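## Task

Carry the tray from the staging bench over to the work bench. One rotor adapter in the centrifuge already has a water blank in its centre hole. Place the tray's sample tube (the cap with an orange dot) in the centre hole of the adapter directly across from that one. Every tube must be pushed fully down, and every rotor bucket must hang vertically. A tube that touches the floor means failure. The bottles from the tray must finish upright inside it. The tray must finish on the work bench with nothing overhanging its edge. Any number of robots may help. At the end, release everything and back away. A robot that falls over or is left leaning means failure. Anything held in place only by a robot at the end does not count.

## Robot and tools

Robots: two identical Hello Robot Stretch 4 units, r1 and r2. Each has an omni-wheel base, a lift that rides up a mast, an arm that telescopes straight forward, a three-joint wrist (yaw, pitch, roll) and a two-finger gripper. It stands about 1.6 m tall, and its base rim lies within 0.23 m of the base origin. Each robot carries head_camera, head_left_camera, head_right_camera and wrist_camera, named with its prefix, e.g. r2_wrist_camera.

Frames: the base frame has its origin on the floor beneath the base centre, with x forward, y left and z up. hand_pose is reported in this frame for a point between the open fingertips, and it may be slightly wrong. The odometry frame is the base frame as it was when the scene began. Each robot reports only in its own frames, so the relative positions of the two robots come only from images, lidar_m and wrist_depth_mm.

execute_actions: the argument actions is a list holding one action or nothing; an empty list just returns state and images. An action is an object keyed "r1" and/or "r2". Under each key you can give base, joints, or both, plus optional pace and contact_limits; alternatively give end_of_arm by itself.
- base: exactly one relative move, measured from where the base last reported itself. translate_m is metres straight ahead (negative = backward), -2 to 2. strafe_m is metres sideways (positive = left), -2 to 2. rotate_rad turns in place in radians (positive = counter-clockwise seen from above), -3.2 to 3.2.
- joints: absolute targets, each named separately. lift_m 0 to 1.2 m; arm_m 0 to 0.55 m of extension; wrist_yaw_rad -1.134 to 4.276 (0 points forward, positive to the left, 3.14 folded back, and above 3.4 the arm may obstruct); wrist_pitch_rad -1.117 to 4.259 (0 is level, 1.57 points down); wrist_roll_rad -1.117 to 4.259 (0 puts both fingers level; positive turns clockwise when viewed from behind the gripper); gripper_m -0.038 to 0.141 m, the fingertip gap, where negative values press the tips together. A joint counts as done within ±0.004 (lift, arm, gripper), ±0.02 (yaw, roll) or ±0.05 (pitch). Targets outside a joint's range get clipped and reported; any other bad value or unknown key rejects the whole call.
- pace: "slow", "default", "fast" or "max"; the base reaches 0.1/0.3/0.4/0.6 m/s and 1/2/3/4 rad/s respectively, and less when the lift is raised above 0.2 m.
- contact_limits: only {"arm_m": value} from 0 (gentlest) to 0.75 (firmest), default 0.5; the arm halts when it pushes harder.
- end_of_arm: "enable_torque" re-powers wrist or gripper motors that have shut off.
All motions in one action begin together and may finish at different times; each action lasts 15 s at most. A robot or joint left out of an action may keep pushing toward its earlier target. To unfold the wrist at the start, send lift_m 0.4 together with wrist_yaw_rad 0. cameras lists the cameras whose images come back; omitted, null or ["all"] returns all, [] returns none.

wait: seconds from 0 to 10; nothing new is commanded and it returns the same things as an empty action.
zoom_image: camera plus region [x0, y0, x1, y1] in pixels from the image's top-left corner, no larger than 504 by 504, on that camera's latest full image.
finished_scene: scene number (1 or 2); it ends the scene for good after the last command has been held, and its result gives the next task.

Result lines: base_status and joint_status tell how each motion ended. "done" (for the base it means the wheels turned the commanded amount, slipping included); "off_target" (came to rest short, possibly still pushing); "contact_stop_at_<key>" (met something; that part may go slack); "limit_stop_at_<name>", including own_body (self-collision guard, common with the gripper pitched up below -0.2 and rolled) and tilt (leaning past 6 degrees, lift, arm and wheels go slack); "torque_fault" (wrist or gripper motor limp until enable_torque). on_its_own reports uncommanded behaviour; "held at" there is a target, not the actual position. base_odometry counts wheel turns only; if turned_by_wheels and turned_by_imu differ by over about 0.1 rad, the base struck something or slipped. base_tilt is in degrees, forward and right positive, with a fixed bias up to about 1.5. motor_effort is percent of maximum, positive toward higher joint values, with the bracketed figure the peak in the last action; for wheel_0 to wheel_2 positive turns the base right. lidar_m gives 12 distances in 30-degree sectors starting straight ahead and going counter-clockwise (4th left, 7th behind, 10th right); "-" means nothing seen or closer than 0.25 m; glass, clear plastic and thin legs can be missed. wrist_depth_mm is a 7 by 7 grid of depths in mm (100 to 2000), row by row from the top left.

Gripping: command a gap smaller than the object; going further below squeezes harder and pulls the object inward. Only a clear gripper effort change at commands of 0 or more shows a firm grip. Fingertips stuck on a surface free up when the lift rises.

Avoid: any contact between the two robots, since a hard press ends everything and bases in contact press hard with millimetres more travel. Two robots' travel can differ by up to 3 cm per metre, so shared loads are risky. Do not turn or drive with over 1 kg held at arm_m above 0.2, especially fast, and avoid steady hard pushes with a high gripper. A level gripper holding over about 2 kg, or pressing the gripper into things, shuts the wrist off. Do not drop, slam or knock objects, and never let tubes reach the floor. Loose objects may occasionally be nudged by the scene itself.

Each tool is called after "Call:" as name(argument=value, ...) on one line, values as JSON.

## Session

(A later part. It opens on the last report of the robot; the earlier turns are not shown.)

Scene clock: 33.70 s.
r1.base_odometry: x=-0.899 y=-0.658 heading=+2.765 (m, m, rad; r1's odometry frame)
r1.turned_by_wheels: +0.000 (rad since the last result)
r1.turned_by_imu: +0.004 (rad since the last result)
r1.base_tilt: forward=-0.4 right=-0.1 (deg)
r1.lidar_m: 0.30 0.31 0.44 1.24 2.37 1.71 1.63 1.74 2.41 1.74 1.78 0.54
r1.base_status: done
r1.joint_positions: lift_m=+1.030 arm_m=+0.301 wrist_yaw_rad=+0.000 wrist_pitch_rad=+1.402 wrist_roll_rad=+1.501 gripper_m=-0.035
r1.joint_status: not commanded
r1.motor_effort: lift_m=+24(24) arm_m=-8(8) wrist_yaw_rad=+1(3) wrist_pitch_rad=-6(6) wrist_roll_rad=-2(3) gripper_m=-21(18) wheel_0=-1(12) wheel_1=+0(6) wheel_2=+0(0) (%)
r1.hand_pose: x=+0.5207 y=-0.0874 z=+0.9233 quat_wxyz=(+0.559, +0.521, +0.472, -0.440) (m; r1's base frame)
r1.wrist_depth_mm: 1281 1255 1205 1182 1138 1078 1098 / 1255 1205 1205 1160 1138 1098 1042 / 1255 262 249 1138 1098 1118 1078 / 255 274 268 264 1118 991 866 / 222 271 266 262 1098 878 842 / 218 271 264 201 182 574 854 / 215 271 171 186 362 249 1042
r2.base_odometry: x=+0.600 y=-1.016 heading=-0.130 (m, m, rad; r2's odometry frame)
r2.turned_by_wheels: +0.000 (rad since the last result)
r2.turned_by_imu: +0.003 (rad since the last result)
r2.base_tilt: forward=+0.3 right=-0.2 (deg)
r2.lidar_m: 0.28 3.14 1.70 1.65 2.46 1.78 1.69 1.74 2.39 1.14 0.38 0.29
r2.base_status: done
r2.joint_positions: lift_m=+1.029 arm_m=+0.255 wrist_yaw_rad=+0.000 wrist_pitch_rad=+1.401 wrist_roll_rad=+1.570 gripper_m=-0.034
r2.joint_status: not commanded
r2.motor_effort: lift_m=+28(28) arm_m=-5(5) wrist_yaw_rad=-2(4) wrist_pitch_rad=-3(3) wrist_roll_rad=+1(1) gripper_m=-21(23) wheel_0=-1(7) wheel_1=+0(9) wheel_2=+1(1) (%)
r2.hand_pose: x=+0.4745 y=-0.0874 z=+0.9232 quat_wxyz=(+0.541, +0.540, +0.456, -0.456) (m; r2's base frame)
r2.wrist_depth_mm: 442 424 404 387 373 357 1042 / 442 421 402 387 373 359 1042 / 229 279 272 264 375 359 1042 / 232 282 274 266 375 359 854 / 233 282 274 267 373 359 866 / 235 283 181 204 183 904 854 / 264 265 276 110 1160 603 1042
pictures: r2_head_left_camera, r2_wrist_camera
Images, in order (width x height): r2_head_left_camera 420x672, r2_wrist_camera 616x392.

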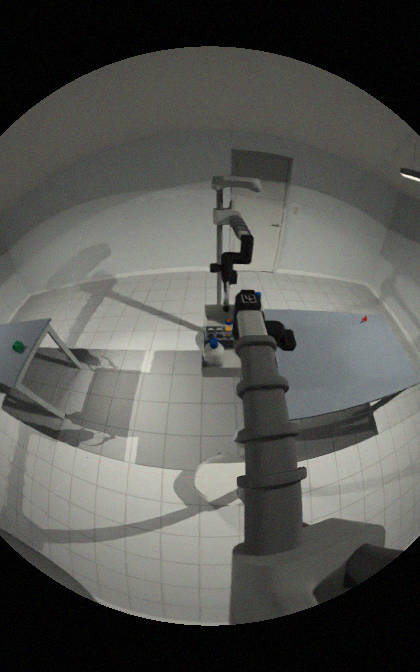

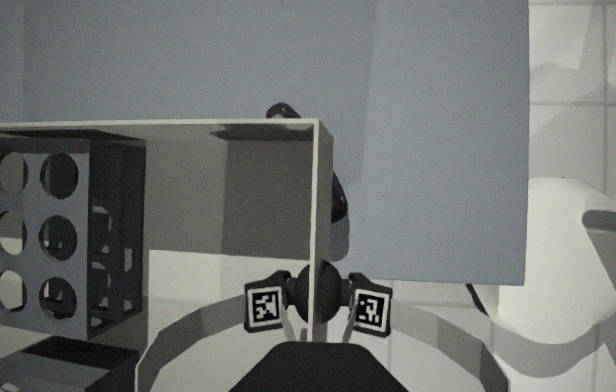

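Good; mild compression. Retract r1's arm slightly while going on.

Call:
execute_actions(actions=[{"r1":{"base":{"strafe_m":-1.3},"joints":{"arm_m":0.294}},"r2":{"base":{"strafe_m":1.3}}}], cameras=["r2_head_left_camera","r1_head_right_camera","r1_wrist_camera"])

Scene clock: 39.77 s.
r1.base_odometry: x=-0.420 y=+0.551 heading=+2.765 (m, m, rad; r1's odometry frame)
r1.turned_by_wheels: +0.000 (rad since the last result)
r1.turned_by_imu: +0.006 (rad since the last result)
r1.base_tilt: forward=-0.4 right=-0.1 (deg)
r1.lidar_m: 0.49 3.18 1.29 1.30 2.33 1.74 1.65 1.72 2.39 1.21 0.51 0.52
r1.base_status: done
r1.joint_positions: lift_m=+1.030 arm_m=+0.295 wrist_yaw_rad=-0.001 wrist_pitch_rad=+1.404 wrist_roll_rad=+1.501 gripper_m=-0.035
r1.joint_status: all done
r1.motor_effort: lift_m=+24(24) arm_m=-7(10) wrist_yaw_rad=+4(3) wrist_pitch_rad=-11(12) wrist_roll_rad=-3(2) gripper_m=-18(18) wheel_0=+1(10) wheel_1=+0(10) wheel_2=+0(0) (%)
r1.hand_pose: x=+0.5141 y=-0.0875 z=+0.9233 quat_wxyz=(+0.558, +0.521, +0.472, -0.441) (m; r1's base frame)
r1.wrist_depth_mm: 517 1138 1205 1160 1118 1078 1060 / 723 1078 1182 1138 1098 1078 1078 / 236 259 248 266 1118 1078 1060 / 252 276 270 265 1118 946 854 / 253 273 267 260 1118 878 854 / 217 270 266 199 183 1025 842 / 215 271 170 183 1078 146 1042
r2.base_odometry: x=+0.768 y=+0.273 heading=-0.130 (m, m, rad; r2's odometry frame)
r2.turned_by_wheels: +0.000 (rad since the last result)
r2.turned_by_imu: +0.004 (rad since the last result)
r2.base_tilt: forward=+0.3 right=-0.2 (deg)
r2.lidar_m: 0.46 0.45 0.41 1.10 2.47 1.78 1.71 1.78 2.42 1.37 1.40 0.55
r2.base_status: done
r2.joint_positions: lift_m=+1.029 arm_m=+0.255 wrist_yaw_rad=-0.001 wrist_pitch_rad=+1.404 wrist_roll_rad=+1.570 gripper_m=-0.034
r2.joint_status: not commanded
r2.motor_effort: lift_m=+27(28) arm_m=-5(5) wrist_yaw_rad=+1(4) wrist_pitch_rad=-11(9) wrist_roll_rad=+0(1) gripper_m=-23(23) wheel_0=+0(8) wheel_1=-1(8) wheel_2=+0(2) (%)
r2.hand_pose: x=+0.4738 y=-0.0875 z=+0.9231 quat_wxyz=(+0.540, +0.540, +0.456, -0.457) (m; r2's base frame)
r2.wrist_depth_mm: 1336 1281 1229 1160 1138 1078 1060 / 1336 1281 1229 1160 1138 1078 1042 / 230 242 270 265 1138 1098 1060 / 231 281 274 265 1138 1060 854 / 233 282 276 266 1138 891 854 / 235 283 181 205 184 904 854 / 258 270 276 110 1118 1060 1042
pictures: r1_head_right_camera, r1_wrist_camera, r2_head_left_camera
Images, in order (width x height): r1_head_right_camera 420x672, r1_wrist_camera 616x392, r2_head_left_camera 420x672.

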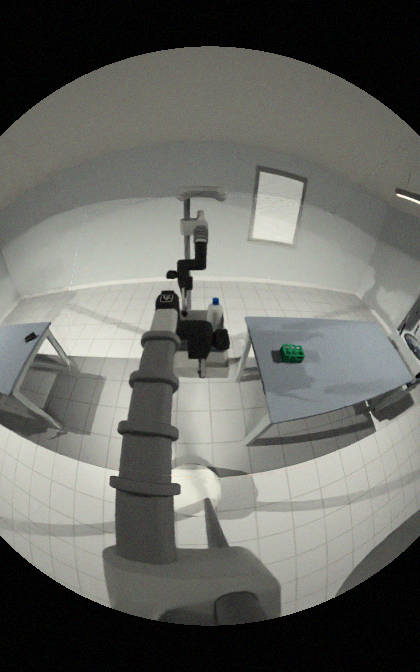

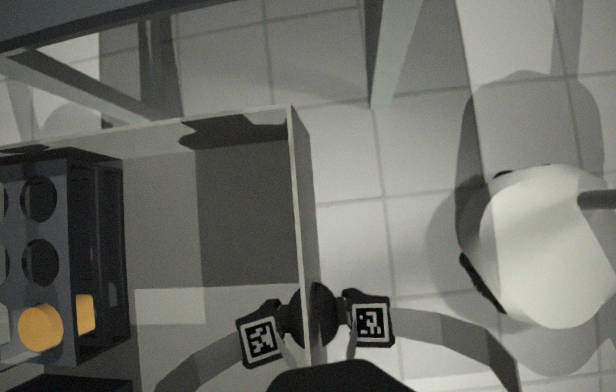

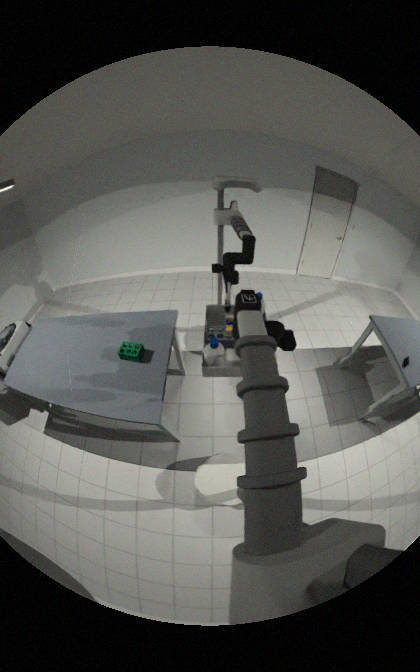

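Call:
execute_actions(actions=[{"r1":{"base":{"translate_m":0.02},"joints":{"lift_m":1.06},"pace":"slow"},"r2":{"base":{"translate_m":-0.04},"joints":{"lift_m":1.06},"pace":"slow"}}], cameras=[])

Call:
execute_actions(actions=[{"r1":{"base":{"strafe_m":-1.15}},"r2":{"base":{"strafe_m":1.15}}}], cameras=["r2_head_left_camera","r1_head_right_camera","r2_wrist_camera"])

Scene clock: 41.77 s.
r1.base_odometry: x=-0.439 y=+0.559 heading=+2.765 (m, m, rad; r1's odometry frame)
r1.turned_by_wheels: +0.000 (rad since the last result)
r1.turned_by_imu: +0.000 (rad since the last result)
r1.base_tilt: forward=-0.2 right=+0.0 (deg)
r1.lidar_m: 0.49 3.15 1.31 1.28 2.37 1.74 1.68 1.77 2.42 1.11 0.51 0.54
r1.base_status: done
r1.joint_positions: lift_m=+1.060 arm_m=+0.295 wrist_yaw_rad=+0.002 wrist_pitch_rad=+1.396 wrist_roll_rad=+1.501 gripper_m=-0.035
r1.joint_status: all done
r1.motor_effort: lift_m=+24(26) arm_m=-8(7) wrist_yaw_rad=-5(5) wrist_pitch_rad=+12(12) wrist_roll_rad=-3(3) gripper_m=-19(18) wheel_0=+2(5) wheel_1=+3(7) wheel_2=-1(7) (%)
r1.hand_pose: x=+0.5166 y=-0.0873 z=+0.9536 quat_wxyz=(+0.561, +0.522, +0.470, -0.438) (m; r1's base frame)
r1.wrist_depth_mm: 473 530 1229 1182 1160 1118 1098 / 683 1078 1229 1182 1138 1138 1098 / 240 263 248 1182 1138 1118 1078 / 258 278 270 265 1138 1008 878 / 256 276 267 262 1118 917 878 / 220 272 265 202 184 1078 866 / 218 271 171 183 1118 1060 1060
r2.base_odometry: x=+0.729 y=+0.278 heading=-0.130 (m, m, rad; r2's odometry frame)
r2.turned_by_wheels: +0.000 (rad since the last result)
r2.turned_by_imu: +0.001 (rad since the last result)
r2.base_tilt: forward=+0.3 right=-0.1 (deg)
r2.lidar_m: 0.44 0.48 0.45 1.24 2.43 1.76 1.67 1.73 2.38 1.40 1.39 0.48
r2.base_status: done
r2.joint_positions: lift_m=+1.059 arm_m=+0.255 wrist_yaw_rad=+0.002 wrist_pitch_rad=+1.394 wrist_roll_rad=+1.570 gripper_m=-0.034
r2.joint_status: all done
r2.motor_effort: lift_m=+28(29) arm_m=-5(5) wrist_yaw_rad=-7(7) wrist_pitch_rad=+17(16) wrist_roll_rad=+0(1) gripper_m=-23(23) wheel_0=-2(4) wheel_1=-3(4) wheel_2=+5(4) (%)
r2.hand_pose: x=+0.4767 y=-0.0873 z=+0.9536 quat_wxyz=(+0.543, +0.541, +0.455, -0.453) (m; r2's base frame)
r2.wrist_depth_mm: 1397 1336 1281 1205 1160 1118 1060 / 1397 1308 1281 1205 1160 1118 1078 / 230 255 267 264 1160 1118 1078 / 232 281 272 265 1182 1098 878 / 234 282 276 265 1160 917 878 / 235 285 181 201 183 976 878 / 254 267 278 110 1182 1098 1078
pictures: none
No camera images: the call's "cameras" was empty. Leave "cameras" out to get every camera's image.

Scene clock: 46.93 s.
r1.base_odometry: x=-0.017 y=+1.628 heading=+2.765 (m, m, rad; r1's odometry frame)
r1.turned_by_wheels: +0.000 (rad since the last result)
r1.turned_by_imu: +0.006 (rad since the last result)
r1.base_tilt: forward=-0.4 right=+0.1 (deg)
r1.lidar_m: 0.27 0.29 0.40 2.43 2.37 1.75 1.69 1.76 2.48 1.07 0.41 0.28
r1.base_status: done
r1.joint_positions: lift_m=+1.060 arm_m=+0.295 wrist_yaw_rad=+0.000 wrist_pitch_rad=+1.400 wrist_roll_rad=+1.501 gripper_m=-0.035
r1.joint_status: not commanded
r1.motor_effort: lift_m=+24(24) arm_m=-7(7) wrist_yaw_rad=+0(5) wrist_pitch_rad=-2(12) wrist_roll_rad=-3(3) gripper_m=-17(18) wheel_0=+1(8) wheel_1=-1(4) wheel_2=+2(3) (%)
r1.hand_pose: x=+0.5152 y=-0.0874 z=+0.9534 quat_wxyz=(+0.559, +0.522, +0.471, -0.440) (m; r1's base frame)
r1.wrist_depth_mm: 462 445 433 418 404 394 1098 / 459 442 430 415 404 394 1078 / 247 262 252 267 404 392 1078 / 253 276 270 265 402 387 878 / 251 273 268 263 402 389 866 / 218 271 265 202 184 382 615 / 217 273 172 192 389 375 715
r2.base_odometry: x=+0.877 y=+1.419 heading=-0.130 (m, m, rad; r2's odometry frame)
r2.turned_by_wheels: +0.000 (rad since the last result)
r2.turned_by_imu: +0.004 (rad since the last result)
r2.base_tilt: forward=+0.3 right=-0.1 (deg)
r2.lidar_m: 0.30 0.32 0.45 2.70 2.41 1.70 1.66 1.74 2.38 2.50 0.43 0.32
r2.base_status: done
r2.joint_positions: lift_m=+1.059 arm_m=+0.255 wrist_yaw_rad=+0.000 wrist_pitch_rad=+1.400 wrist_roll_rad=+1.570 gripper_m=-0.034
r2.joint_status: not commanded
r2.motor_effort: lift_m=+27(28) arm_m=-5(5) wrist_yaw_rad=-2(7) wrist_pitch_rad=+0(18) wrist_roll_rad=+0(1) gripper_m=-22(25) wheel_0=+1(7) wheel_1=-1(10) wheel_2=+2(6) (%)
r2.hand_pose: x=+0.4750 y=-0.0874 z=+0.9533 quat_wxyz=(+0.541, +0.541, +0.456, -0.455) (m; r2's base frame)
r2.wrist_depth_mm: 480 459 436 418 402 392 1078 / 477 459 439 418 402 394 1060 / 229 260 268 263 402 392 1078 / 231 281 273 265 402 394 878 / 232 283 274 267 404 394 878 / 236 283 181 202 184 891 878 / 251 276 277 110 402 392 1078
pictures: r1_head_right_camera, r2_head_left_camera, r2_wrist_camera
Images, in order (width x height): r1_head_right_camera 420x672, r2_head_left_camera 420x672, r2_wrist_camera 616x392.

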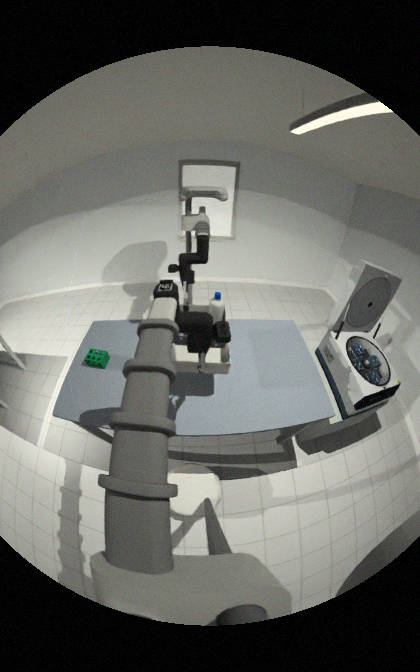

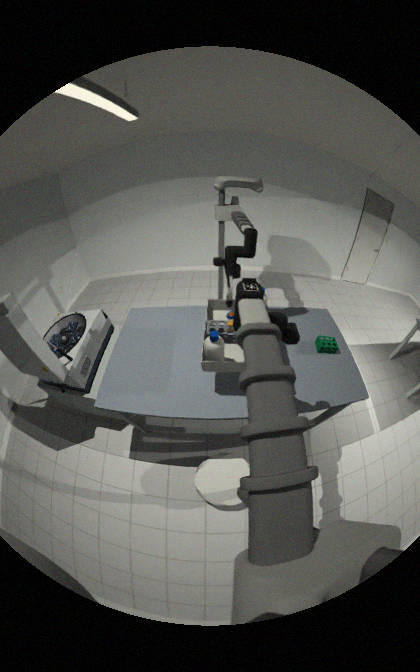

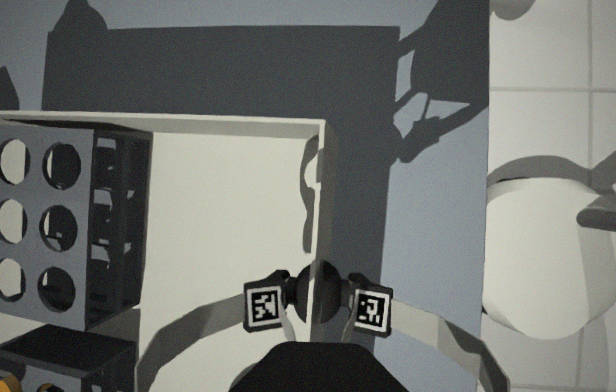

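Call:
execute_actions(actions=[{"r1":{"joints":{"lift_m":0.915},"pace":"slow"},"r2":{"joints":{"lift_m":0.915},"pace":"slow"}}], cameras=[])

Call:
execute_actions(actions=[{"r1":{"joints":{"gripper_m":0.06}},"r2":{"joints":{"gripper_m":0.06}}}], cameras=[])

Call:
execute_actions(actions=[{"r1":{"joints":{"lift_m":1.1}},"r2":{"joints":{"lift_m":1.05}}}], cameras=[])

Call:
execute_actions(actions=[{"r1":{"joints":{"arm_m":0.48,"wrist_pitch_rad":1.57,"wrist_roll_rad":-0.05},"pace":"slow"},"r2":{"base":{"translate_m":-0.5},"joints":{"arm_m":0,"wrist_pitch_rad":0.4,"wrist_roll_rad":0}}}], cameras=["r2_head_camera","r1_wrist_camera","r2_wrist_camera"])

Scene clock: 49.73 s.
r1.base_odometry: x=-0.017 y=+1.628 heading=+2.765 (m, m, rad; r1's odometry frame)
r1.turned_by_wheels: +0.000 (rad since the last result)
r1.turned_by_imu: +0.000 (rad since the last result)
r1.base_tilt: forward=-0.4 right=-0.1 (deg)
r1.lidar_m: 0.27 0.28 0.39 2.42 2.39 1.76 1.69 1.76 2.47 1.04 0.41 0.29
r1.base_status: not commanded
r1.joint_positions: lift_m=+0.915 arm_m=+0.295 wrist_yaw_rad=+0.000 wrist_pitch_rad=+1.400 wrist_roll_rad=+1.501 gripper_m=-0.035
r1.joint_status: all done
r1.motor_effort: lift_m=+18(24) arm_m=-7(7) wrist_yaw_rad=+0(1) wrist_pitch_rad=-3(2) wrist_roll_rad=-4(4) gripper_m=-18(18) wheel_0=+1(1) wheel_1=-1(0) wheel_2=+2(2) (%)
r1.hand_pose: x=+0.5152 y=-0.0874 z=+0.8089 quat_wxyz=(+0.559, +0.522, +0.471, -0.440) (m; r1's base frame)
r1.wrist_depth_mm: 300 289 281 271 264 255 250 / 298 289 279 270 263 254 249 / 247 260 253 266 260 253 248 / 255 276 270 263 259 253 246 / 251 274 268 264 257 251 244 / 219 271 266 200 184 248 244 / 219 271 172 193 253 244 -
r2.base_odometry: x=+0.877 y=+1.419 heading=-0.130 (m, m, rad; r2's odometry frame)
r2.turned_by_wheels: +0.000 (rad since the last result)
r2.turned_by_imu: +0.000 (rad since the last result)
r2.base_tilt: forward=+0.3 right=-0.1 (deg)
r2.lidar_m: 0.28 0.32 0.44 2.71 2.42 1.69 1.66 1.75 2.39 2.52 0.43 0.31
r2.base_status: not commanded
r2.joint_positions: lift_m=+0.915 arm_m=+0.255 wrist_yaw_rad=+0.000 wrist_pitch_rad=+1.400 wrist_roll_rad=+1.570 gripper_m=-0.034
r2.joint_status: all done
r2.motor_effort: lift_m=+18(27) arm_m=-5(5) wrist_yaw_rad=-2(1) wrist_pitch_rad=+2(1) wrist_roll_rad=+0(1) gripper_m=-23(24) wheel_0=+1(1) wheel_1=-1(1) wheel_2=+2(2) (%)
r2.hand_pose: x=+0.4750 y=-0.0874 z=+0.8091 quat_wxyz=(+0.541, +0.541, +0.456, -0.455) (m; r2's base frame)
r2.wrist_depth_mm: 309 296 282 271 259 250 931 / 309 296 283 272 259 251 931 / 229 260 270 263 260 251 931 / 232 281 273 264 260 250 741 / 233 283 276 267 262 251 741 / 236 283 181 202 183 251 741 / 249 276 277 110 260 246 741
pictures: none
No camera images: the call's "cameras" was empty. Leave "cameras" out to get every camera's image.

Scene clock: 51.37 s.
r1.base_odometry: x=-0.017 y=+1.628 heading=+2.765 (m, m, rad; r1's odometry frame)
r1.turned_by_wheels: +0.000 (rad since the last result)
r1.turned_by_imu: +0.000 (rad since the last result)
r1.base_tilt: forward=-0.5 right=+0.1 (deg)
r1.lidar_m: 0.27 0.28 0.40 2.43 2.39 1.75 1.68 1.78 2.46 1.05 0.41 0.30
r1.base_status: not commanded
r1.joint_positions: lift_m=+0.915 arm_m=+0.295 wrist_yaw_rad=+0.000 wrist_pitch_rad=+1.401 wrist_roll_rad=+1.500 gripper_m=+0.060
r1.joint_status: all done
r1.motor_effort: lift_m=+18(18) arm_m=-7(7) wrist_yaw_rad=+0(0) wrist_pitch_rad=-3(3) wrist_roll_rad=-1(1) gripper_m=-2(20) wheel_0=+1(1) wheel_1=-1(1) wheel_2=+2(2) (%)
r1.hand_pose: x=+0.5150 y=-0.0874 z=+0.8089 quat_wxyz=(+0.559, +0.521, +0.471, -0.439) (m; r1's base frame)
r1.wrist_depth_mm: 301 293 282 272 265 256 251 / 298 289 282 271 263 255 249 / 254 268 258 268 262 255 248 / 258 278 274 266 260 253 246 / 254 279 273 264 258 253 247 / 223 277 270 264 193 250 245 / 224 277 185 190 255 246 -
r2.base_odometry: x=+0.877 y=+1.419 heading=-0.130 (m, m, rad; r2's odometry frame)
r2.turned_by_wheels: +0.000 (rad since the last result)
r2.turned_by_imu: +0.000 (rad since the last result)
r2.base_tilt: forward=+0.3 right=-0.1 (deg)
r2.lidar_m: 0.27 0.32 0.44 2.70 2.39 1.72 1.61 1.71 2.36 2.51 0.43 0.27
r2.base_status: not commanded
r2.joint_positions: lift_m=+0.915 arm_m=+0.255 wrist_yaw_rad=+0.000 wrist_pitch_rad=+1.400 wrist_roll_rad=+1.570 gripper_m=+0.060
r2.joint_status: all done
r2.motor_effort: lift_m=+19(19) arm_m=-5(5) wrist_yaw_rad=-1(1) wrist_pitch_rad=-2(1) wrist_roll_rad=-1(1) gripper_m=-3(24) wheel_0=+1(1) wheel_1=-1(1) wheel_2=+2(2) (%)
r2.hand_pose: x=+0.4748 y=-0.0874 z=+0.8090 quat_wxyz=(+0.541, +0.541, +0.456, -0.455) (m; r2's base frame)
r2.wrist_depth_mm: 310 298 285 272 262 251 931 / 312 298 285 273 262 251 931 / 240 260 278 267 262 251 931 / 245 289 282 271 262 252 741 / 243 290 283 271 263 252 741 / 271 291 198 271 195 251 741 / 250 277 283 110 262 248 741
pictures: none
No camera images: the call's "cameras" was empty. Leave "cameras" out to get every camera's image.

Scene clock: 53.23 s.
r1.base_odometry: x=-0.017 y=+1.628 heading=+2.765 (m, m, rad; r1's odometry frame)
r1.turned_by_wheels: +0.000 (rad since the last result)
r1.turned_by_imu: +0.000 (rad since the last result)
r1.base_tilt: forward=-0.3 right=-0.2 (deg)
r1.lidar_m: 0.26 0.28 0.39 2.44 2.38 1.75 1.69 1.78 2.46 1.04 0.40 0.28
r1.base_status: not commanded
r1.joint_positions: lift_m=+1.100 arm_m=+0.295 wrist_yaw_rad=+0.000 wrist_pitch_rad=+1.401 wrist_roll_rad=+1.500 gripper_m=+0.060
r1.joint_status: all done
r1.motor_effort: lift_m=+21(22) arm_m=-7(7) wrist_yaw_rad=+0(0) wrist_pitch_rad=-2(4) wrist_roll_rad=+0(2) gripper_m=-2(2) wheel_0=+1(1) wheel_1=+0(0) wheel_2=+2(2) (%)
r1.hand_pose: x=+0.5150 y=-0.0874 z=+0.9937 quat_wxyz=(+0.559, +0.521, +0.471, -0.439) (m; r1's base frame)
r1.wrist_depth_mm: 508 496 473 462 445 436 1098 / 508 492 473 459 445 433 1118 / 500 492 473 459 442 433 1118 / 433 427 462 452 439 430 917 / 442 442 459 452 436 424 891 / 480 477 424 449 193 421 917 / 469 469 185 421 430 418 1098
r2.base_odometry: x=+0.877 y=+1.419 heading=-0.130 (m, m, rad; r2's odometry frame)
r2.turned_by_wheels: +0.000 (rad since the last result)
r2.turned_by_imu: +0.000 (rad since the last result)
r2.base_tilt: forward=+0.3 right=-0.2 (deg)
r2.lidar_m: 0.28 0.31 0.47 2.71 2.40 1.72 1.66 1.73 2.39 2.49 0.45 0.31
r2.base_status: not commanded
r2.joint_positions: lift_m=+1.050 arm_m=+0.255 wrist_yaw_rad=+0.000 wrist_pitch_rad=+1.400 wrist_roll_rad=+1.570 gripper_m=+0.060
r2.joint_status: all done
r2.motor_effort: lift_m=+25(25) arm_m=-5(5) wrist_yaw_rad=-1(1) wrist_pitch_rad=-2(1) wrist_roll_rad=+0(0) gripper_m=-1(4) wheel_0=+0(1) wheel_1=-1(1) wheel_2=+2(2) (%)
r2.hand_pose: x=+0.4748 y=-0.0874 z=+0.9435 quat_wxyz=(+0.541, +0.541, +0.456, -0.455) (m; r2's base frame)
r2.wrist_depth_mm: 473 449 430 410 392 384 1060 / 469 449 427 410 392 384 1060 / 410 442 424 410 394 384 1078 / 384 430 421 410 394 387 878 / 462 404 424 410 394 387 866 / 462 410 198 407 194 384 878 / 466 379 424 110 394 741 1060
pictures: none
No camera images: the call's "cameras" was empty. Leave "cameras" out to get every camera's image.

Scene clock: 56.37 s.
r1.base_odometry: x=-0.017 y=+1.628 heading=+2.765 (m, m, rad; r1's odometry frame)
r1.turned_by_wheels: +0.000 (rad since the last result)
r1.turned_by_imu: +0.000 (rad since the last result)
r1.base_tilt: forward=-0.4 right=+0.0 (deg)
r1.lidar_m: 0.27 0.30 0.41 2.43 2.38 1.75 1.68 1.78 2.46 1.06 0.40 0.28
r1.base_status: not commanded
r1.joint_positions: lift_m=+1.100 arm_m=+0.479 wrist_yaw_rad=+0.000 wrist_pitch_rad=+1.570 wrist_roll_rad=-0.050 gripper_m=+0.060
r1.joint_status: all done
r1.motor_effort: lift_m=+21(21) arm_m=+7(7) wrist_yaw_rad=-1(0) wrist_pitch_rad=-1(0) wrist_roll_rad=-1(7) gripper_m=-2(3) wheel_0=+1(1) wheel_1=+0(0) wheel_2=+2(2) (%)
r1.hand_pose: x=+0.6498 y=-0.0874 z=+0.9895 quat_wxyz=(+0.707, -0.018, +0.707, +0.018) (m; r1's base frame)
r1.wrist_depth_mm: 445 452 455 424 315 469 473 / 442 449 449 452 384 466 473 / 442 445 445 452 452 459 466 / 436 410 439 442 427 459 466 / 433 394 430 436 415 452 462 / 433 430 433 439 194 445 452 / 421 355 186 436 433 442 452
r2.base_odometry: x=+0.381 y=+1.483 heading=-0.130 (m, m, rad; r2's odometry frame)
r2.turned_by_wheels: +0.000 (rad since the last result)
r2.turned_by_imu: +0.003 (rad since the last result)
r2.base_tilt: forward=+0.2 right=-0.2 (deg)
r2.lidar_m: 0.77 0.82 1.29 2.71 1.67 1.20 1.11 1.19 1.66 3.30 1.12 0.84
r2.base_status: done
r2.joint_positions: lift_m=+1.050 arm_m=+0.001 wrist_yaw_rad=+0.000 wrist_pitch_rad=+0.403 wrist_roll_rad=+0.000 gripper_m=+0.060
r2.joint_status: all done
r2.motor_effort: lift_m=+23(24) arm_m=-5(4) wrist_yaw_rad=+0(2) wrist_pitch_rad=-8(15) wrist_roll_rad=-1(3) gripper_m=-5(5) wheel_0=+1(4) wheel_1=+0(4) wheel_2=-2(8) (%)
r2.hand_pose: x=+0.4373 y=-0.0874 z=+1.1149 quat_wxyz=(+0.980, +0.000, +0.200, +0.000) (m; r2's base frame)
r2.wrist_depth_mm: - - - 1499 - - - / - - - - - - - / - - - - - - - / 1336 1205 1182 1060 1182 1205 - / 891 878 854 854 904 904 891 / 820 809 198 750 194 768 768 / 1042 1499 1537 110 1576 1464 1537
pictures: r1_wrist_camera, r2_head_camera, r2_wrist_camera
Images, in order (width x height): r1_wrist_camera 616x392, r2_head_camera 420x560, r2_wrist_camera 616x392.

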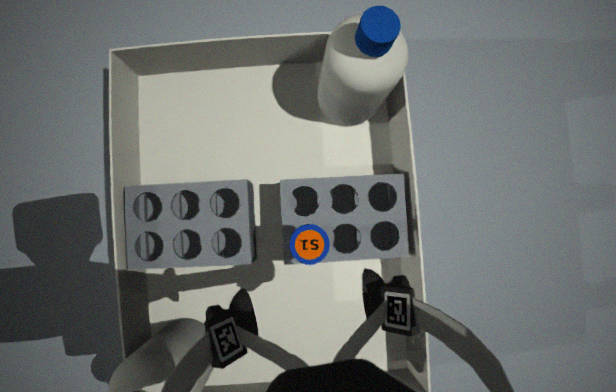

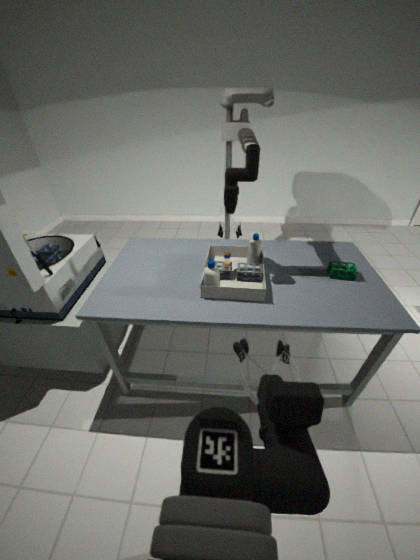

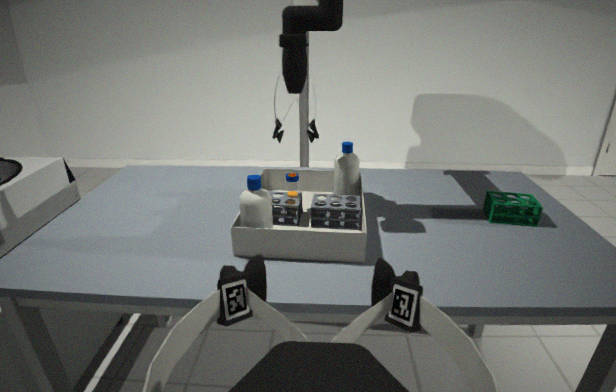

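Call:
execute_actions(actions=[{"r1":{"joints":{"arm_m":0.505,"lift_m":1.03}}}], cameras=["r1_wrist_camera","r2_wrist_camera"])

Scene clock: 58.00 s.
r1.base_odometry: x=-0.017 y=+1.628 heading=+2.765 (m, m, rad; r1's odometry frame)
r1.turned_by_wheels: +0.000 (rad since the last result)
r1.turned_by_imu: +0.000 (rad since the last result)
r1.base_tilt: forward=-0.4 right=+0.0 (deg)
r1.lidar_m: 0.27 0.29 0.40 2.44 2.38 1.77 1.69 1.77 2.46 1.04 0.41 0.26
r1.base_status: not commanded
r1.joint_positions: lift_m=+1.030 arm_m=+0.504 wrist_yaw_rad=+0.000 wrist_pitch_rad=+1.570 wrist_roll_rad=-0.050 gripper_m=+0.060
r1.joint_status: all done
r1.motor_effort: lift_m=+15(19) arm_m=+7(9) wrist_yaw_rad=-1(0) wrist_pitch_rad=-1(2) wrist_roll_rad=+0(1) gripper_m=-4(2) wheel_0=+1(1) wheel_1=-1(0) wheel_2=+2(2) (%)
r1.hand_pose: x=+0.6748 y=-0.0874 z=+0.9200 quat_wxyz=(+0.707, -0.018, +0.707, +0.018) (m; r1's base frame)
r1.wrist_depth_mm: 379 382 345 343 241 399 402 / 377 375 379 382 255 397 399 / 373 375 377 382 382 392 397 / 370 349 375 375 373 387 392 / 366 310 325 315 319 387 384 / 362 336 310 368 193 379 382 / 362 345 185 368 375 322 377
r2.base_odometry: x=+0.381 y=+1.483 heading=-0.130 (m, m, rad; r2's odometry frame)
r2.turned_by_wheels: +0.000 (rad since the last result)
r2.turned_by_imu: +0.000 (rad since the last result)
r2.base_tilt: forward=+0.2 right=-0.2 (deg)
r2.lidar_m: 0.78 0.83 1.28 2.71 1.67 1.20 1.11 1.19 1.69 3.31 1.15 0.83
r2.base_status: not commanded
r2.joint_positions: lift_m=+1.050 arm_m=+0.001 wrist_yaw_rad=+0.000 wrist_pitch_rad=+0.403 wrist_roll_rad=+0.000 gripper_m=+0.060
r2.joint_status: not commanded
r2.motor_effort: lift_m=+24(23) arm_m=-5(5) wrist_yaw_rad=+0(0) wrist_pitch_rad=-7(6) wrist_roll_rad=-1(1) gripper_m=-5(3) wheel_0=+1(1) wheel_1=+0(0) wheel_2=-2(2) (%)
r2.hand_pose: x=+0.4373 y=-0.0874 z=+1.1149 quat_wxyz=(+0.980, +0.000, +0.200, +0.000) (m; r2's base frame)
r2.wrist_depth_mm: - - - 1499 - - - / - - - - - - - / - - - - - - - / 1336 1205 1205 1042 1182 1205 - / 878 891 866 854 891 891 891 / 820 809 198 750 195 768 759 / 1025 1499 1537 110 1576 1464 1537
pictures: r1_wrist_camera, r2_wrist_camera
Images, in order (width x height): r1_wrist_camera 616x392, r2_wrist_camera 616x392.

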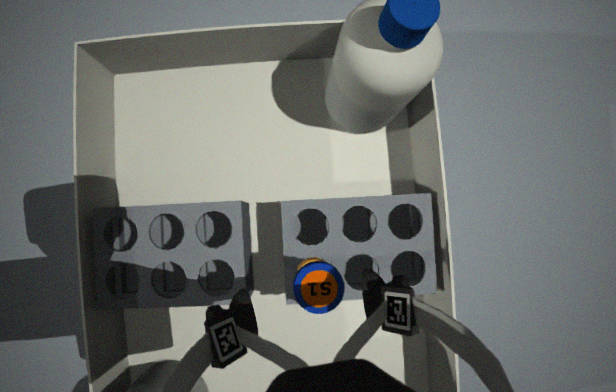

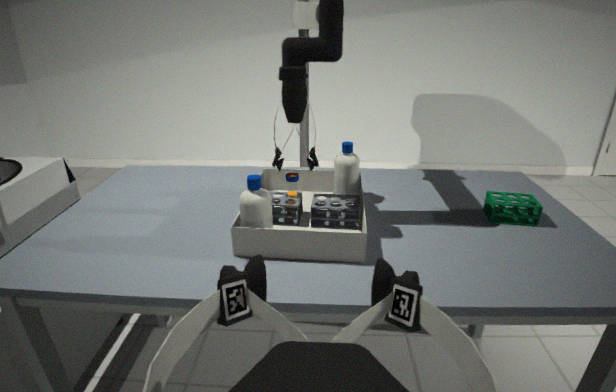

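Call:
execute_actions(actions=[{"r1":{"base":{"strafe_m":-0.009},"joints":{"arm_m":0.51,"lift_m":0.99}}}], cameras=["r1_wrist_camera","r2_wrist_camera"])

Call:
zoom_image(camera="r2_wrist_camera", region=[230, 110, 370, 230])

Scene clock: 59.67 s.
r1.base_odometry: x=-0.013 y=+1.637 heading=+2.766 (m, m, rad; r1's odometry frame)
r1.turned_by_wheels: +0.000 (rad since the last result)
r1.turned_by_imu: +0.000 (rad since the last result)
r1.base_tilt: forward=-0.3 right=-0.1 (deg)
r1.lidar_m: 0.27 0.29 0.40 2.44 2.37 1.76 1.70 1.77 2.46 1.05 0.40 0.28
r1.base_status: done
r1.joint_positions: lift_m=+0.990 arm_m=+0.509 wrist_yaw_rad=+0.000 wrist_pitch_rad=+1.570 wrist_roll_rad=-0.050 gripper_m=+0.060
r1.joint_status: all done
r1.motor_effort: lift_m=+15(14) arm_m=+8(6) wrist_yaw_rad=-1(1) wrist_pitch_rad=-1(2) wrist_roll_rad=-2(2) gripper_m=-1(4) wheel_0=+2(8) wheel_1=+1(6) wheel_2=+0(1) (%)
r1.hand_pose: x=+0.6798 y=-0.0874 z=+0.8800 quat_wxyz=(+0.707, -0.018, +0.707, +0.018) (m; r1's base frame)
r1.wrist_depth_mm: 279 293 304 306 203 355 357 / 306 338 340 343 229 353 357 / 301 334 338 340 342 349 351 / 297 332 334 338 334 349 347 / 271 270 314 277 278 343 345 / 267 298 293 214 193 340 343 / 278 324 185 327 330 298 338
r2.base_odometry: x=+0.381 y=+1.483 heading=-0.130 (m, m, rad; r2's odometry frame)
r2.turned_by_wheels: +0.000 (rad since the last result)
r2.turned_by_imu: +0.000 (rad since the last result)
r2.base_tilt: forward=+0.2 right=-0.2 (deg)
r2.lidar_m: 0.78 0.83 1.28 2.70 1.70 1.19 1.15 1.17 1.66 3.28 1.15 0.84
r2.base_status: not commanded
r2.joint_positions: lift_m=+1.050 arm_m=+0.001 wrist_yaw_rad=+0.000 wrist_pitch_rad=+0.403 wrist_roll_rad=+0.000 gripper_m=+0.060
r2.joint_status: not commanded
r2.motor_effort: lift_m=+23(23) arm_m=-5(5) wrist_yaw_rad=+0(0) wrist_pitch_rad=-7(8) wrist_roll_rad=+0(0) gripper_m=-2(4) wheel_0=+1(1) wheel_1=+0(0) wheel_2=-2(2) (%)
r2.hand_pose: x=+0.4373 y=-0.0874 z=+1.1149 quat_wxyz=(+0.980, +0.000, +0.200, +0.000) (m; r2's base frame)
r2.wrist_depth_mm: - - - - - - - / - - - - - - - / - - - - - - - / 1308 1182 1205 1042 1182 1205 - / 891 891 854 854 891 891 891 / 831 809 198 741 194 778 768 / 1025 1499 1537 110 1618 1464 1576
pictures: r1_wrist_camera, r2_wrist_camera
Images, in order (width x height): r1_wrist_camera 616x392, r2_wrist_camera 616x392.

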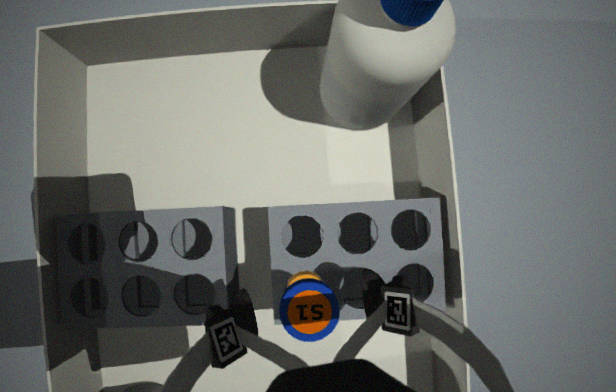

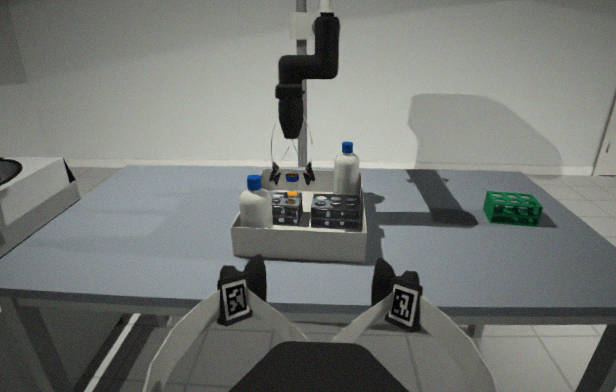

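Region (230, 110, 370, 230) of r2_wrist_camera's 616x392 image, scaled by 3.600; it fills the top 432 rows of this view, and the rest is white.

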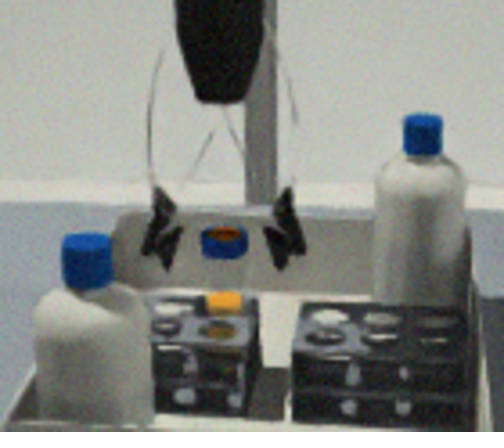

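Call:
execute_actions(actions=[{"r1":{"joints":{"gripper_m":0.015,"lift_m":0.985}}}], cameras=[])

Call:
execute_actions(actions=[{"r1":{"joints":{"lift_m":1.2}}}], cameras=["r2_wrist_camera"])

Call:
execute_actions(actions=[{"r1":{"base":{"translate_m":-0.1},"joints":{"arm_m":0.1}}}], cameras=[])

Call:
execute_actions(actions=[{"r1":{"base":{"strafe_m":-0.95}},"r2":{"base":{"strafe_m":0.3},"joints":{"wrist_yaw_rad":0.6,"wrist_pitch_rad":0.3,"arm_m":0.3}}}], cameras=["r1_head_camera","r1_wrist_camera","r2_wrist_camera"])

Scene clock: 61.60 s.
r1.base_odometry: x=-0.013 y=+1.637 heading=+2.766 (m, m, rad; r1's odometry frame)
r1.turned_by_wheels: +0.000 (rad since the last result)
r1.turned_by_imu: +0.000 (rad since the last result)
r1.base_tilt: forward=-0.3 right=+0.0 (deg)
r1.lidar_m: 0.26 0.29 0.40 2.45 2.38 1.75 1.70 1.77 2.45 1.08 0.41 0.29
r1.base_status: not commanded
r1.joint_positions: lift_m=+0.985 arm_m=+0.509 wrist_yaw_rad=+0.000 wrist_pitch_rad=+1.570 wrist_roll_rad=-0.050 gripper_m=+0.015
r1.joint_status: all done
r1.motor_effort: lift_m=+15(14) arm_m=+7(7) wrist_yaw_rad=-1(1) wrist_pitch_rad=-2(2) wrist_roll_rad=-2(0) gripper_m=-10(9) wheel_0=+2(2) wheel_1=+1(1) wheel_2=+0(0) (%)
r1.hand_pose: x=+0.6798 y=-0.0874 z=+0.8750 quat_wxyz=(+0.707, -0.018, +0.707, +0.018) (m; r1's base frame)
r1.wrist_depth_mm: 271 287 306 306 198 351 355 / 286 332 336 336 229 349 349 / 285 329 332 336 338 345 347 / 266 325 330 332 334 340 345 / 264 266 307 272 272 340 340 / 264 265 294 202 190 334 338 / 272 317 178 201 325 256 336
r2.base_odometry: x=+0.381 y=+1.483 heading=-0.130 (m, m, rad; r2's odometry frame)
r2.turned_by_wheels: +0.000 (rad since the last result)
r2.turned_by_imu: +0.000 (rad since the last result)
r2.base_tilt: forward=+0.3 right=-0.1 (deg)
r2.lidar_m: 0.78 0.85 1.27 2.71 1.69 1.20 1.14 1.17 1.66 3.32 1.14 0.84
r2.base_status: not commanded
r2.joint_positions: lift_m=+1.050 arm_m=+0.001 wrist_yaw_rad=+0.000 wrist_pitch_rad=+0.403 wrist_roll_rad=+0.000 gripper_m=+0.060
r2.joint_status: not commanded
r2.motor_effort: lift_m=+23(23) arm_m=-5(5) wrist_yaw_rad=+0(0) wrist_pitch_rad=-8(6) wrist_roll_rad=-1(2) gripper_m=-7(2) wheel_0=+1(1) wheel_1=+0(0) wheel_2=-2(2) (%)
r2.hand_pose: x=+0.4373 y=-0.0874 z=+1.1149 quat_wxyz=(+0.980, +0.000, +0.200, +0.000) (m; r2's base frame)
r2.wrist_depth_mm: - - - - - - - / - - - - - - - / - - - - - - - / 1336 1205 1205 1060 1182 1205 - / 891 891 866 854 891 904 891 / 820 809 198 750 194 778 768 / 1025 1499 1537 110 1576 1499 1537
pictures: none
No camera images: the call's "cameras" was empty. Leave "cameras" out to get every camera's image.

Scene clock: 63.57 s.
r1.base_odometry: x=-0.013 y=+1.637 heading=+2.766 (m, m, rad; r1's odometry frame)
r1.turned_by_wheels: +0.000 (rad since the last result)
r1.turned_by_imu: +0.000 (rad since the last result)
r1.base_tilt: forward=-0.3 right=+0.0 (deg)
r1.lidar_m: 0.26 0.28 0.40 2.45 2.40 1.75 1.69 1.78 2.46 1.06 0.41 0.29
r1.base_status: not commanded
r1.joint_positions: lift_m=+1.200 arm_m=+0.509 wrist_yaw_rad=+0.000 wrist_pitch_rad=+1.570 wrist_roll_rad=-0.050 gripper_m=+0.015
r1.joint_status: all done
r1.motor_effort: lift_m=+21(22) arm_m=+7(7) wrist_yaw_rad=-1(1) wrist_pitch_rad=-1(1) wrist_roll_rad=-2(1) gripper_m=-10(10) wheel_0=+1(2) wheel_1=+1(1) wheel_2=+0(0) (%)
r1.hand_pose: x=+0.6798 y=-0.0874 z=+1.0895 quat_wxyz=(+0.707, -0.018, +0.707, +0.018) (m; r1's base frame)
r1.wrist_depth_mm: 1336 549 559 569 569 574 585 / 544 544 549 549 559 574 574 / 539 549 544 549 564 559 569 / 535 535 539 549 554 554 564 / 530 530 504 480 544 554 564 / 525 525 530 202 189 544 554 / 517 521 178 202 530 544 549
r2.base_odometry: x=+0.381 y=+1.483 heading=-0.130 (m, m, rad; r2's odometry frame)
r2.turned_by_wheels: +0.000 (rad since the last result)
r2.turned_by_imu: +0.000 (rad since the last result)
r2.base_tilt: forward=+0.3 right=-0.1 (deg)
r2.lidar_m: 0.79 0.82 1.27 2.70 1.66 1.19 1.14 1.17 1.68 3.34 1.14 0.84
r2.base_status: not commanded
r2.joint_positions: lift_m=+1.050 arm_m=+0.001 wrist_yaw_rad=+0.000 wrist_pitch_rad=+0.403 wrist_roll_rad=+0.000 gripper_m=+0.060
r2.joint_status: not commanded
r2.motor_effort: lift_m=+24(23) arm_m=-5(5) wrist_yaw_rad=+0(1) wrist_pitch_rad=-7(7) wrist_roll_rad=-1(1) gripper_m=-3(3) wheel_0=+1(1) wheel_1=+0(0) wheel_2=-2(2) (%)
r2.hand_pose: x=+0.4373 y=-0.0874 z=+1.1149 quat_wxyz=(+0.980, +0.000, +0.200, +0.000) (m; r2's base frame)
r2.wrist_depth_mm: - - - - - - - / - - - - - - - / - - - - - - - / 1336 1182 1205 1118 1182 1182 - / 878 891 854 854 904 891 891 / 820 820 198 750 195 778 759 / 1025 1499 1537 110 1576 1464 1537
pictures: r2_wrist_camera
Images, in order (width x height): r2_wrist_camera 616x392.

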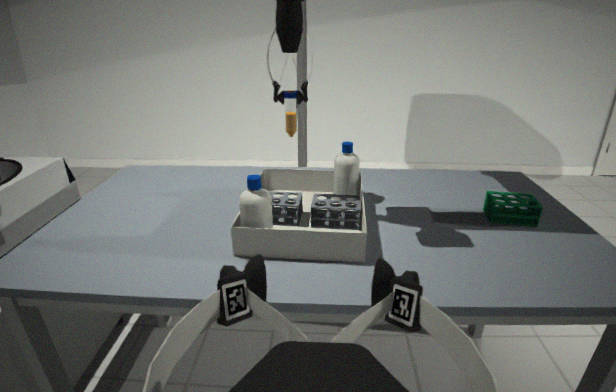

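Scene clock: 65.87 s.
r1.base_odometry: x=+0.080 y=+1.600 heading=+2.765 (m, m, rad; r1's odometry frame)
r1.turned_by_wheels: +0.000 (rad since the last result)
r1.turned_by_imu: +0.000 (rad since the last result)
r1.base_tilt: forward=-0.4 right=+0.0 (deg)
r1.lidar_m: 0.36 0.39 0.55 2.44 2.25 1.66 1.57 1.65 2.33 1.43 0.53 0.28
r1.base_status: done
r1.joint_positions: lift_m=+1.200 arm_m=+0.101 wrist_yaw_rad=+0.000 wrist_pitch_rad=+1.570 wrist_roll_rad=-0.050 gripper_m=+0.015
r1.joint_status: all done
r1.motor_effort: lift_m=+21(21) arm_m=-7(7) wrist_yaw_rad=+0(1) wrist_pitch_rad=-2(2) wrist_roll_rad=-1(0) gripper_m=-12(11) wheel_0=-1(7) wheel_1=-1(7) wheel_2=-2(8) (%)
r1.hand_pose: x=+0.2724 y=-0.0874 z=+1.0895 quat_wxyz=(+0.707, -0.018, +0.707, +0.018) (m; r1's base frame)
r1.wrist_depth_mm: 549 554 549 564 574 574 585 / 544 549 559 559 564 569 580 / 539 549 554 554 559 569 569 / 539 549 1308 1281 1308 1336 1336 / 1229 1255 1255 1281 1336 1336 1336 / 1255 1255 1078 202 189 1336 1308 / 1255 1255 178 202 1281 1281 1308
r2.base_odometry: x=+0.381 y=+1.483 heading=-0.130 (m, m, rad; r2's odometry frame)
r2.turned_by_wheels: +0.000 (rad since the last result)
r2.turned_by_imu: +0.000 (rad since the last result)
r2.base_tilt: forward=+0.3 right=-0.2 (deg)
r2.lidar_m: 0.79 0.83 1.29 2.71 1.66 1.20 1.15 1.19 1.69 3.33 1.14 0.82
r2.base_status: not commanded
r2.joint_positions: lift_m=+1.050 arm_m=+0.001 wrist_yaw_rad=+0.000 wrist_pitch_rad=+0.403 wrist_roll_rad=+0.000 gripper_m=+0.060
r2.joint_status: not commanded
r2.motor_effort: lift_m=+24(23) arm_m=-5(5) wrist_yaw_rad=+0(0) wrist_pitch_rad=-8(7) wrist_roll_rad=-1(1) gripper_m=-3(4) wheel_0=+1(1) wheel_1=+0(0) wheel_2=-2(2) (%)
r2.hand_pose: x=+0.4373 y=-0.0874 z=+1.1149 quat_wxyz=(+0.980, +0.000, +0.200, +0.000) (m; r2's base frame)
r2.wrist_depth_mm: - - - - - - - / - - - - - - - / - - - - - - - / 1308 1182 1205 1098 1182 1205 - / 891 891 866 854 891 878 891 / 831 809 198 750 195 768 768 / 1025 1464 1537 110 1576 1464 1576
pictures: none
No camera images: the call's "cameras" was empty. Leave "cameras" out to get every camera's image.

Scene clock: 70.37 s.
r1.base_odometry: x=+0.429 y=+2.483 heading=+2.766 (m, m, rad; r1's odometry frame)
r1.turned_by_wheels: +0.000 (rad since the last result)
r1.turned_by_imu: +0.004 (rad since the last result)
r1.base_tilt: forward=-0.4 right=-0.1 (deg)
r1.lidar_m: 0.35 0.41 0.52 1.57 2.23 1.66 1.60 1.68 1.89 1.83 0.52 0.28
r1.base_status: done
r1.joint_positions: lift_m=+1.200 arm_m=+0.101 wrist_yaw_rad=+0.000 wrist_pitch_rad=+1.570 wrist_roll_rad=-0.050 gripper_m=+0.015
r1.joint_status: not commanded
r1.motor_effort: lift_m=+21(21) arm_m=-8(8) wrist_yaw_rad=-1(0) wrist_pitch_rad=-2(2) wrist_roll_rad=-1(0) gripper_m=-10(11) wheel_0=+2(9) wheel_1=+2(10) wheel_2=+0(1) (%)
r1.hand_pose: x=+0.2724 y=-0.0874 z=+1.0895 quat_wxyz=(+0.707, -0.018, +0.707, +0.018) (m; r1's base frame)
r1.wrist_depth_mm: 549 1281 768 521 585 597 535 / 544 1281 778 512 585 580 525 / 539 1308 768 517 521 544 574 / 535 750 1281 820 1281 1308 1336 / 1229 1281 1281 1281 1308 1308 1308 / 1255 1255 1078 202 189 1308 1308 / 1229 1255 177 201 1336 1308 1336
r2.base_odometry: x=+0.420 y=+1.781 heading=-0.130 (m, m, rad; r2's odometry frame)
r2.turned_by_wheels: +0.000 (rad since the last result)
r2.turned_by_imu: +0.002 (rad since the last result)
r2.base_tilt: forward=+0.2 right=-0.1 (deg)
r2.lidar_m: 0.76 0.85 1.29 2.41 1.69 1.24 1.14 1.17 1.69 3.32 1.14 0.80
r2.base_status: done
r2.joint_positions: lift_m=+1.050 arm_m=+0.299 wrist_yaw_rad=+0.600 wrist_pitch_rad=+0.302 wrist_roll_rad=+0.000 gripper_m=+0.060
r2.joint_status: all done
r2.motor_effort: lift_m=+23(23) arm_m=+5(6) wrist_yaw_rad=-1(6) wrist_pitch_rad=-7(9) wrist_roll_rad=+0(0) gripper_m=-5(2) wheel_0=+2(8) wheel_1=+0(11) wheel_2=+0(1) (%)
r2.hand_pose: x=+0.7466 y=+0.0834 z=+1.1420 quat_wxyz=(+0.944, -0.044, +0.144, +0.292) (m; r2's base frame)
r2.wrist_depth_mm: 831 661 - - 1430 - - / 866 676 - - - - - / 946 707 - - - - - / 1537 750 1430 - - - - / - 788 976 1229 1078 - - / - 1025 198 854 194 831 798 / 1708 1042 904 110 683 634 668
pictures: r1_head_camera, r1_wrist_camera, r2_wrist_camera
Images, in order (width x height): r1_head_camera 420x560, r1_wrist_camera 616x392, r2_wrist_camera 616x392.

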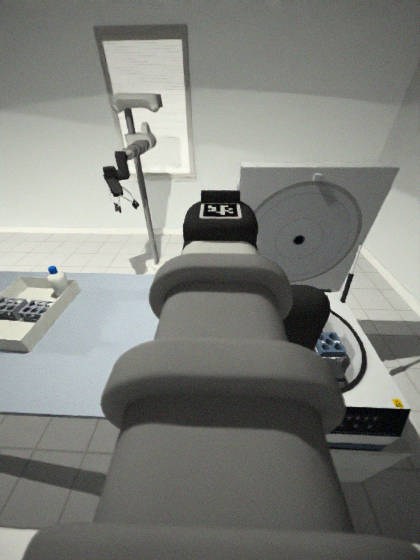

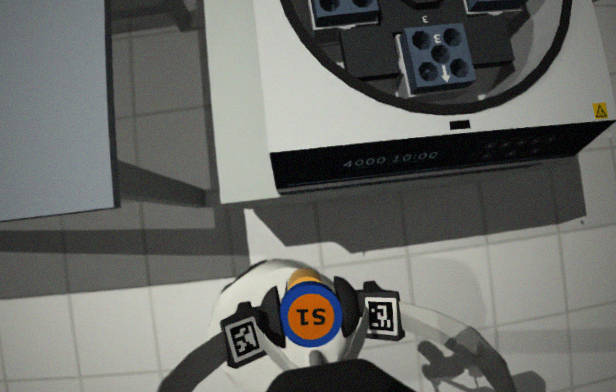

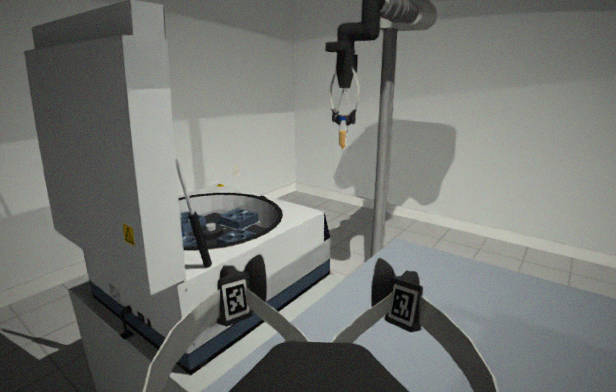

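Call:
execute_actions(actions=[{"r1":{"base":{"strafe_m":-0.22},"joints":{"arm_m":0.36}}}], cameras=["r1_wrist_camera"])

Scene clock: 72.67 s.
r1.base_odometry: x=+0.510 y=+2.688 heading=+2.766 (m, m, rad; r1's odometry frame)
r1.turned_by_wheels: +0.000 (rad since the last result)
r1.turned_by_imu: +0.001 (rad since the last result)
r1.base_tilt: forward=-0.4 right=+0.1 (deg)
r1.lidar_m: 0.34 0.37 0.54 1.57 2.26 1.65 1.61 1.69 1.68 1.62 0.51 0.37
r1.base_status: done
r1.joint_positions: lift_m=+1.200 arm_m=+0.359 wrist_yaw_rad=+0.000 wrist_pitch_rad=+1.570 wrist_roll_rad=-0.050 gripper_m=+0.015
r1.joint_status: all done
r1.motor_effort: lift_m=+20(20) arm_m=+8(6) wrist_yaw_rad=-1(1) wrist_pitch_rad=-1(3) wrist_roll_rad=+0(1) gripper_m=-10(11) wheel_0=+1(10) wheel_1=+0(6) wheel_2=+0(1) (%)
r1.hand_pose: x=+0.5298 y=-0.0874 z=+1.0895 quat_wxyz=(+0.707, -0.018, +0.707, +0.018) (m; r1's base frame)
r1.wrist_depth_mm: 866 508 539 580 535 1397 1397 / 1308 508 574 574 585 544 1366 / 1308 539 569 569 564 544 1336 / 1281 521 569 569 569 525 1336 / 1255 500 564 559 564 508 1336 / 842 492 488 202 189 508 1281 / 1229 1229 177 201 1255 1308 1308
r2.base_odometry: x=+0.420 y=+1.781 heading=-0.130 (m, m, rad; r2's odometry frame)
r2.turned_by_wheels: +0.000 (rad since the last result)
r2.turned_by_imu: +0.000 (rad since the last result)
r2.base_tilt: forward=+0.3 right=-0.1 (deg)
r2.lidar_m: 0.80 0.87 1.27 2.40 1.68 1.23 1.10 1.18 1.64 3.29 1.12 0.81
r2.base_status: not commanded
r2.joint_positions: lift_m=+1.050 arm_m=+0.299 wrist_yaw_rad=+0.600 wrist_pitch_rad=+0.302 wrist_roll_rad=+0.000 gripper_m=+0.060
r2.joint_status: not commanded
r2.motor_effort: lift_m=+23(23) arm_m=+5(5) wrist_yaw_rad=-1(1) wrist_pitch_rad=-7(6) wrist_roll_rad=+0(0) gripper_m=-4(2) wheel_0=+2(2) wheel_1=+0(0) wheel_2=+0(0) (%)
r2.hand_pose: x=+0.7466 y=+0.0834 z=+1.1420 quat_wxyz=(+0.944, -0.044, +0.144, +0.292) (m; r2's base frame)
r2.wrist_depth_mm: 831 661 - - - - - / 842 676 - - - - - / 946 715 - - - - - / 1537 750 1464 - - - - / - 798 976 1229 1078 - - / - 1025 198 866 194 820 798 / 1708 1042 904 110 683 627 676
pictures: r1_wrist_camera
Images, in order (width x height): r1_wrist_camera 616x392.

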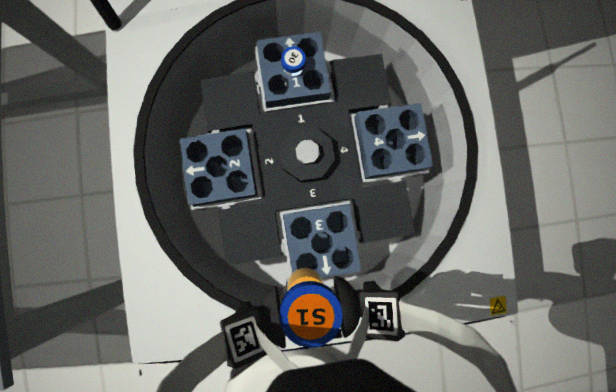

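Call:
execute_actions(actions=[{"r1":{"base":{"strafe_m":-0.033},"joints":{"arm_m":0.39,"lift_m":1.05}}}], cameras=["r1_wrist_camera","r2_wrist_camera"])

Scene clock: 74.83 s.
r1.base_odometry: x=+0.522 y=+2.719 heading=+2.766 (m, m, rad; r1's odometry frame)
r1.turned_by_wheels: +0.000 (rad since the last result)
r1.turned_by_imu: +0.000 (rad since the last result)
r1.base_tilt: forward=-0.4 right=-0.1 (deg)
r1.lidar_m: 0.35 0.37 0.56 1.57 2.26 1.68 1.61 1.68 1.61 1.57 0.51 0.37
r1.base_status: done
r1.joint_positions: lift_m=+1.050 arm_m=+0.389 wrist_yaw_rad=+0.000 wrist_pitch_rad=+1.570 wrist_roll_rad=-0.050 gripper_m=+0.015
r1.joint_status: all done
r1.motor_effort: lift_m=+15(19) arm_m=+7(7) wrist_yaw_rad=-1(1) wrist_pitch_rad=-1(2) wrist_roll_rad=-1(0) gripper_m=-10(11) wheel_0=+0(12) wheel_1=+2(10) wheel_2=+0(0) (%)
r1.hand_pose: x=+0.5598 y=-0.0874 z=+0.9400 quat_wxyz=(+0.707, -0.018, +0.707, +0.018) (m; r1's base frame)
r1.wrist_depth_mm: 355 392 436 427 433 375 1205 / 351 418 418 427 427 382 1229 / 349 418 415 418 404 399 1205 / 343 399 415 415 418 402 1182 / 342 421 410 410 418 373 362 / 338 375 407 202 189 355 359 / 336 340 178 201 351 353 357
r2.base_odometry: x=+0.420 y=+1.781 heading=-0.130 (m, m, rad; r2's odometry frame)
r2.turned_by_wheels: +0.000 (rad since the last result)
r2.turned_by_imu: +0.000 (rad since the last result)
r2.base_tilt: forward=+0.3 right=-0.1 (deg)
r2.lidar_m: 0.79 0.86 1.28 2.40 1.71 1.23 1.12 1.20 1.68 3.30 1.11 0.85
r2.base_status: not commanded
r2.joint_positions: lift_m=+1.050 arm_m=+0.299 wrist_yaw_rad=+0.600 wrist_pitch_rad=+0.302 wrist_roll_rad=+0.000 gripper_m=+0.060
r2.joint_status: not commanded
r2.motor_effort: lift_m=+23(23) arm_m=+5(5) wrist_yaw_rad=-1(1) wrist_pitch_rad=-8(8) wrist_roll_rad=+0(0) gripper_m=-3(3) wheel_0=+2(2) wheel_1=+0(0) wheel_2=-1(0) (%)
r2.hand_pose: x=+0.7466 y=+0.0834 z=+1.1420 quat_wxyz=(+0.944, -0.044, +0.144, +0.292) (m; r2's base frame)
r2.wrist_depth_mm: 842 661 - - - - - / 842 683 - - - - - / 946 715 - - - - - / 1537 750 1430 - - - - / - 798 976 1229 1078 - - / - 1025 197 854 194 809 809 / 1661 1025 904 110 683 627 676
pictures: r1_wrist_camera, r2_wrist_camera
Images, in order (width x height): r1_wrist_camera 616x392, r2_wrist_camera 616x392.

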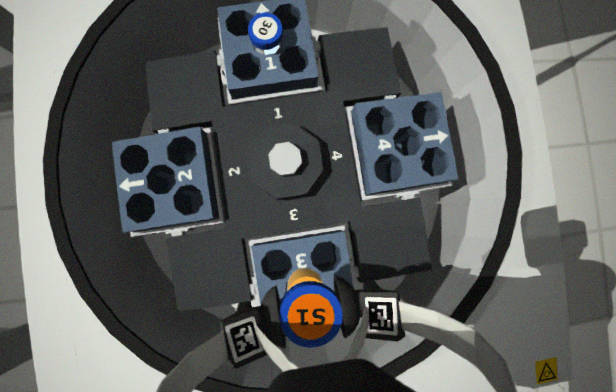

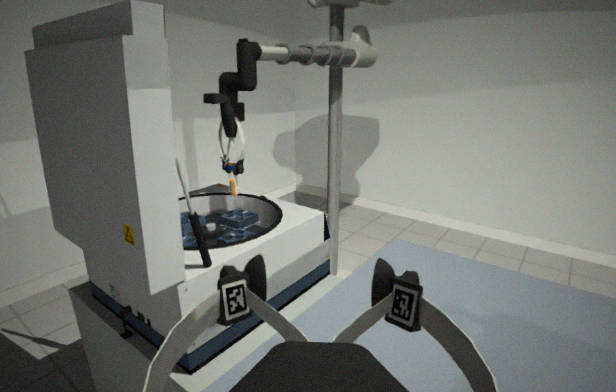

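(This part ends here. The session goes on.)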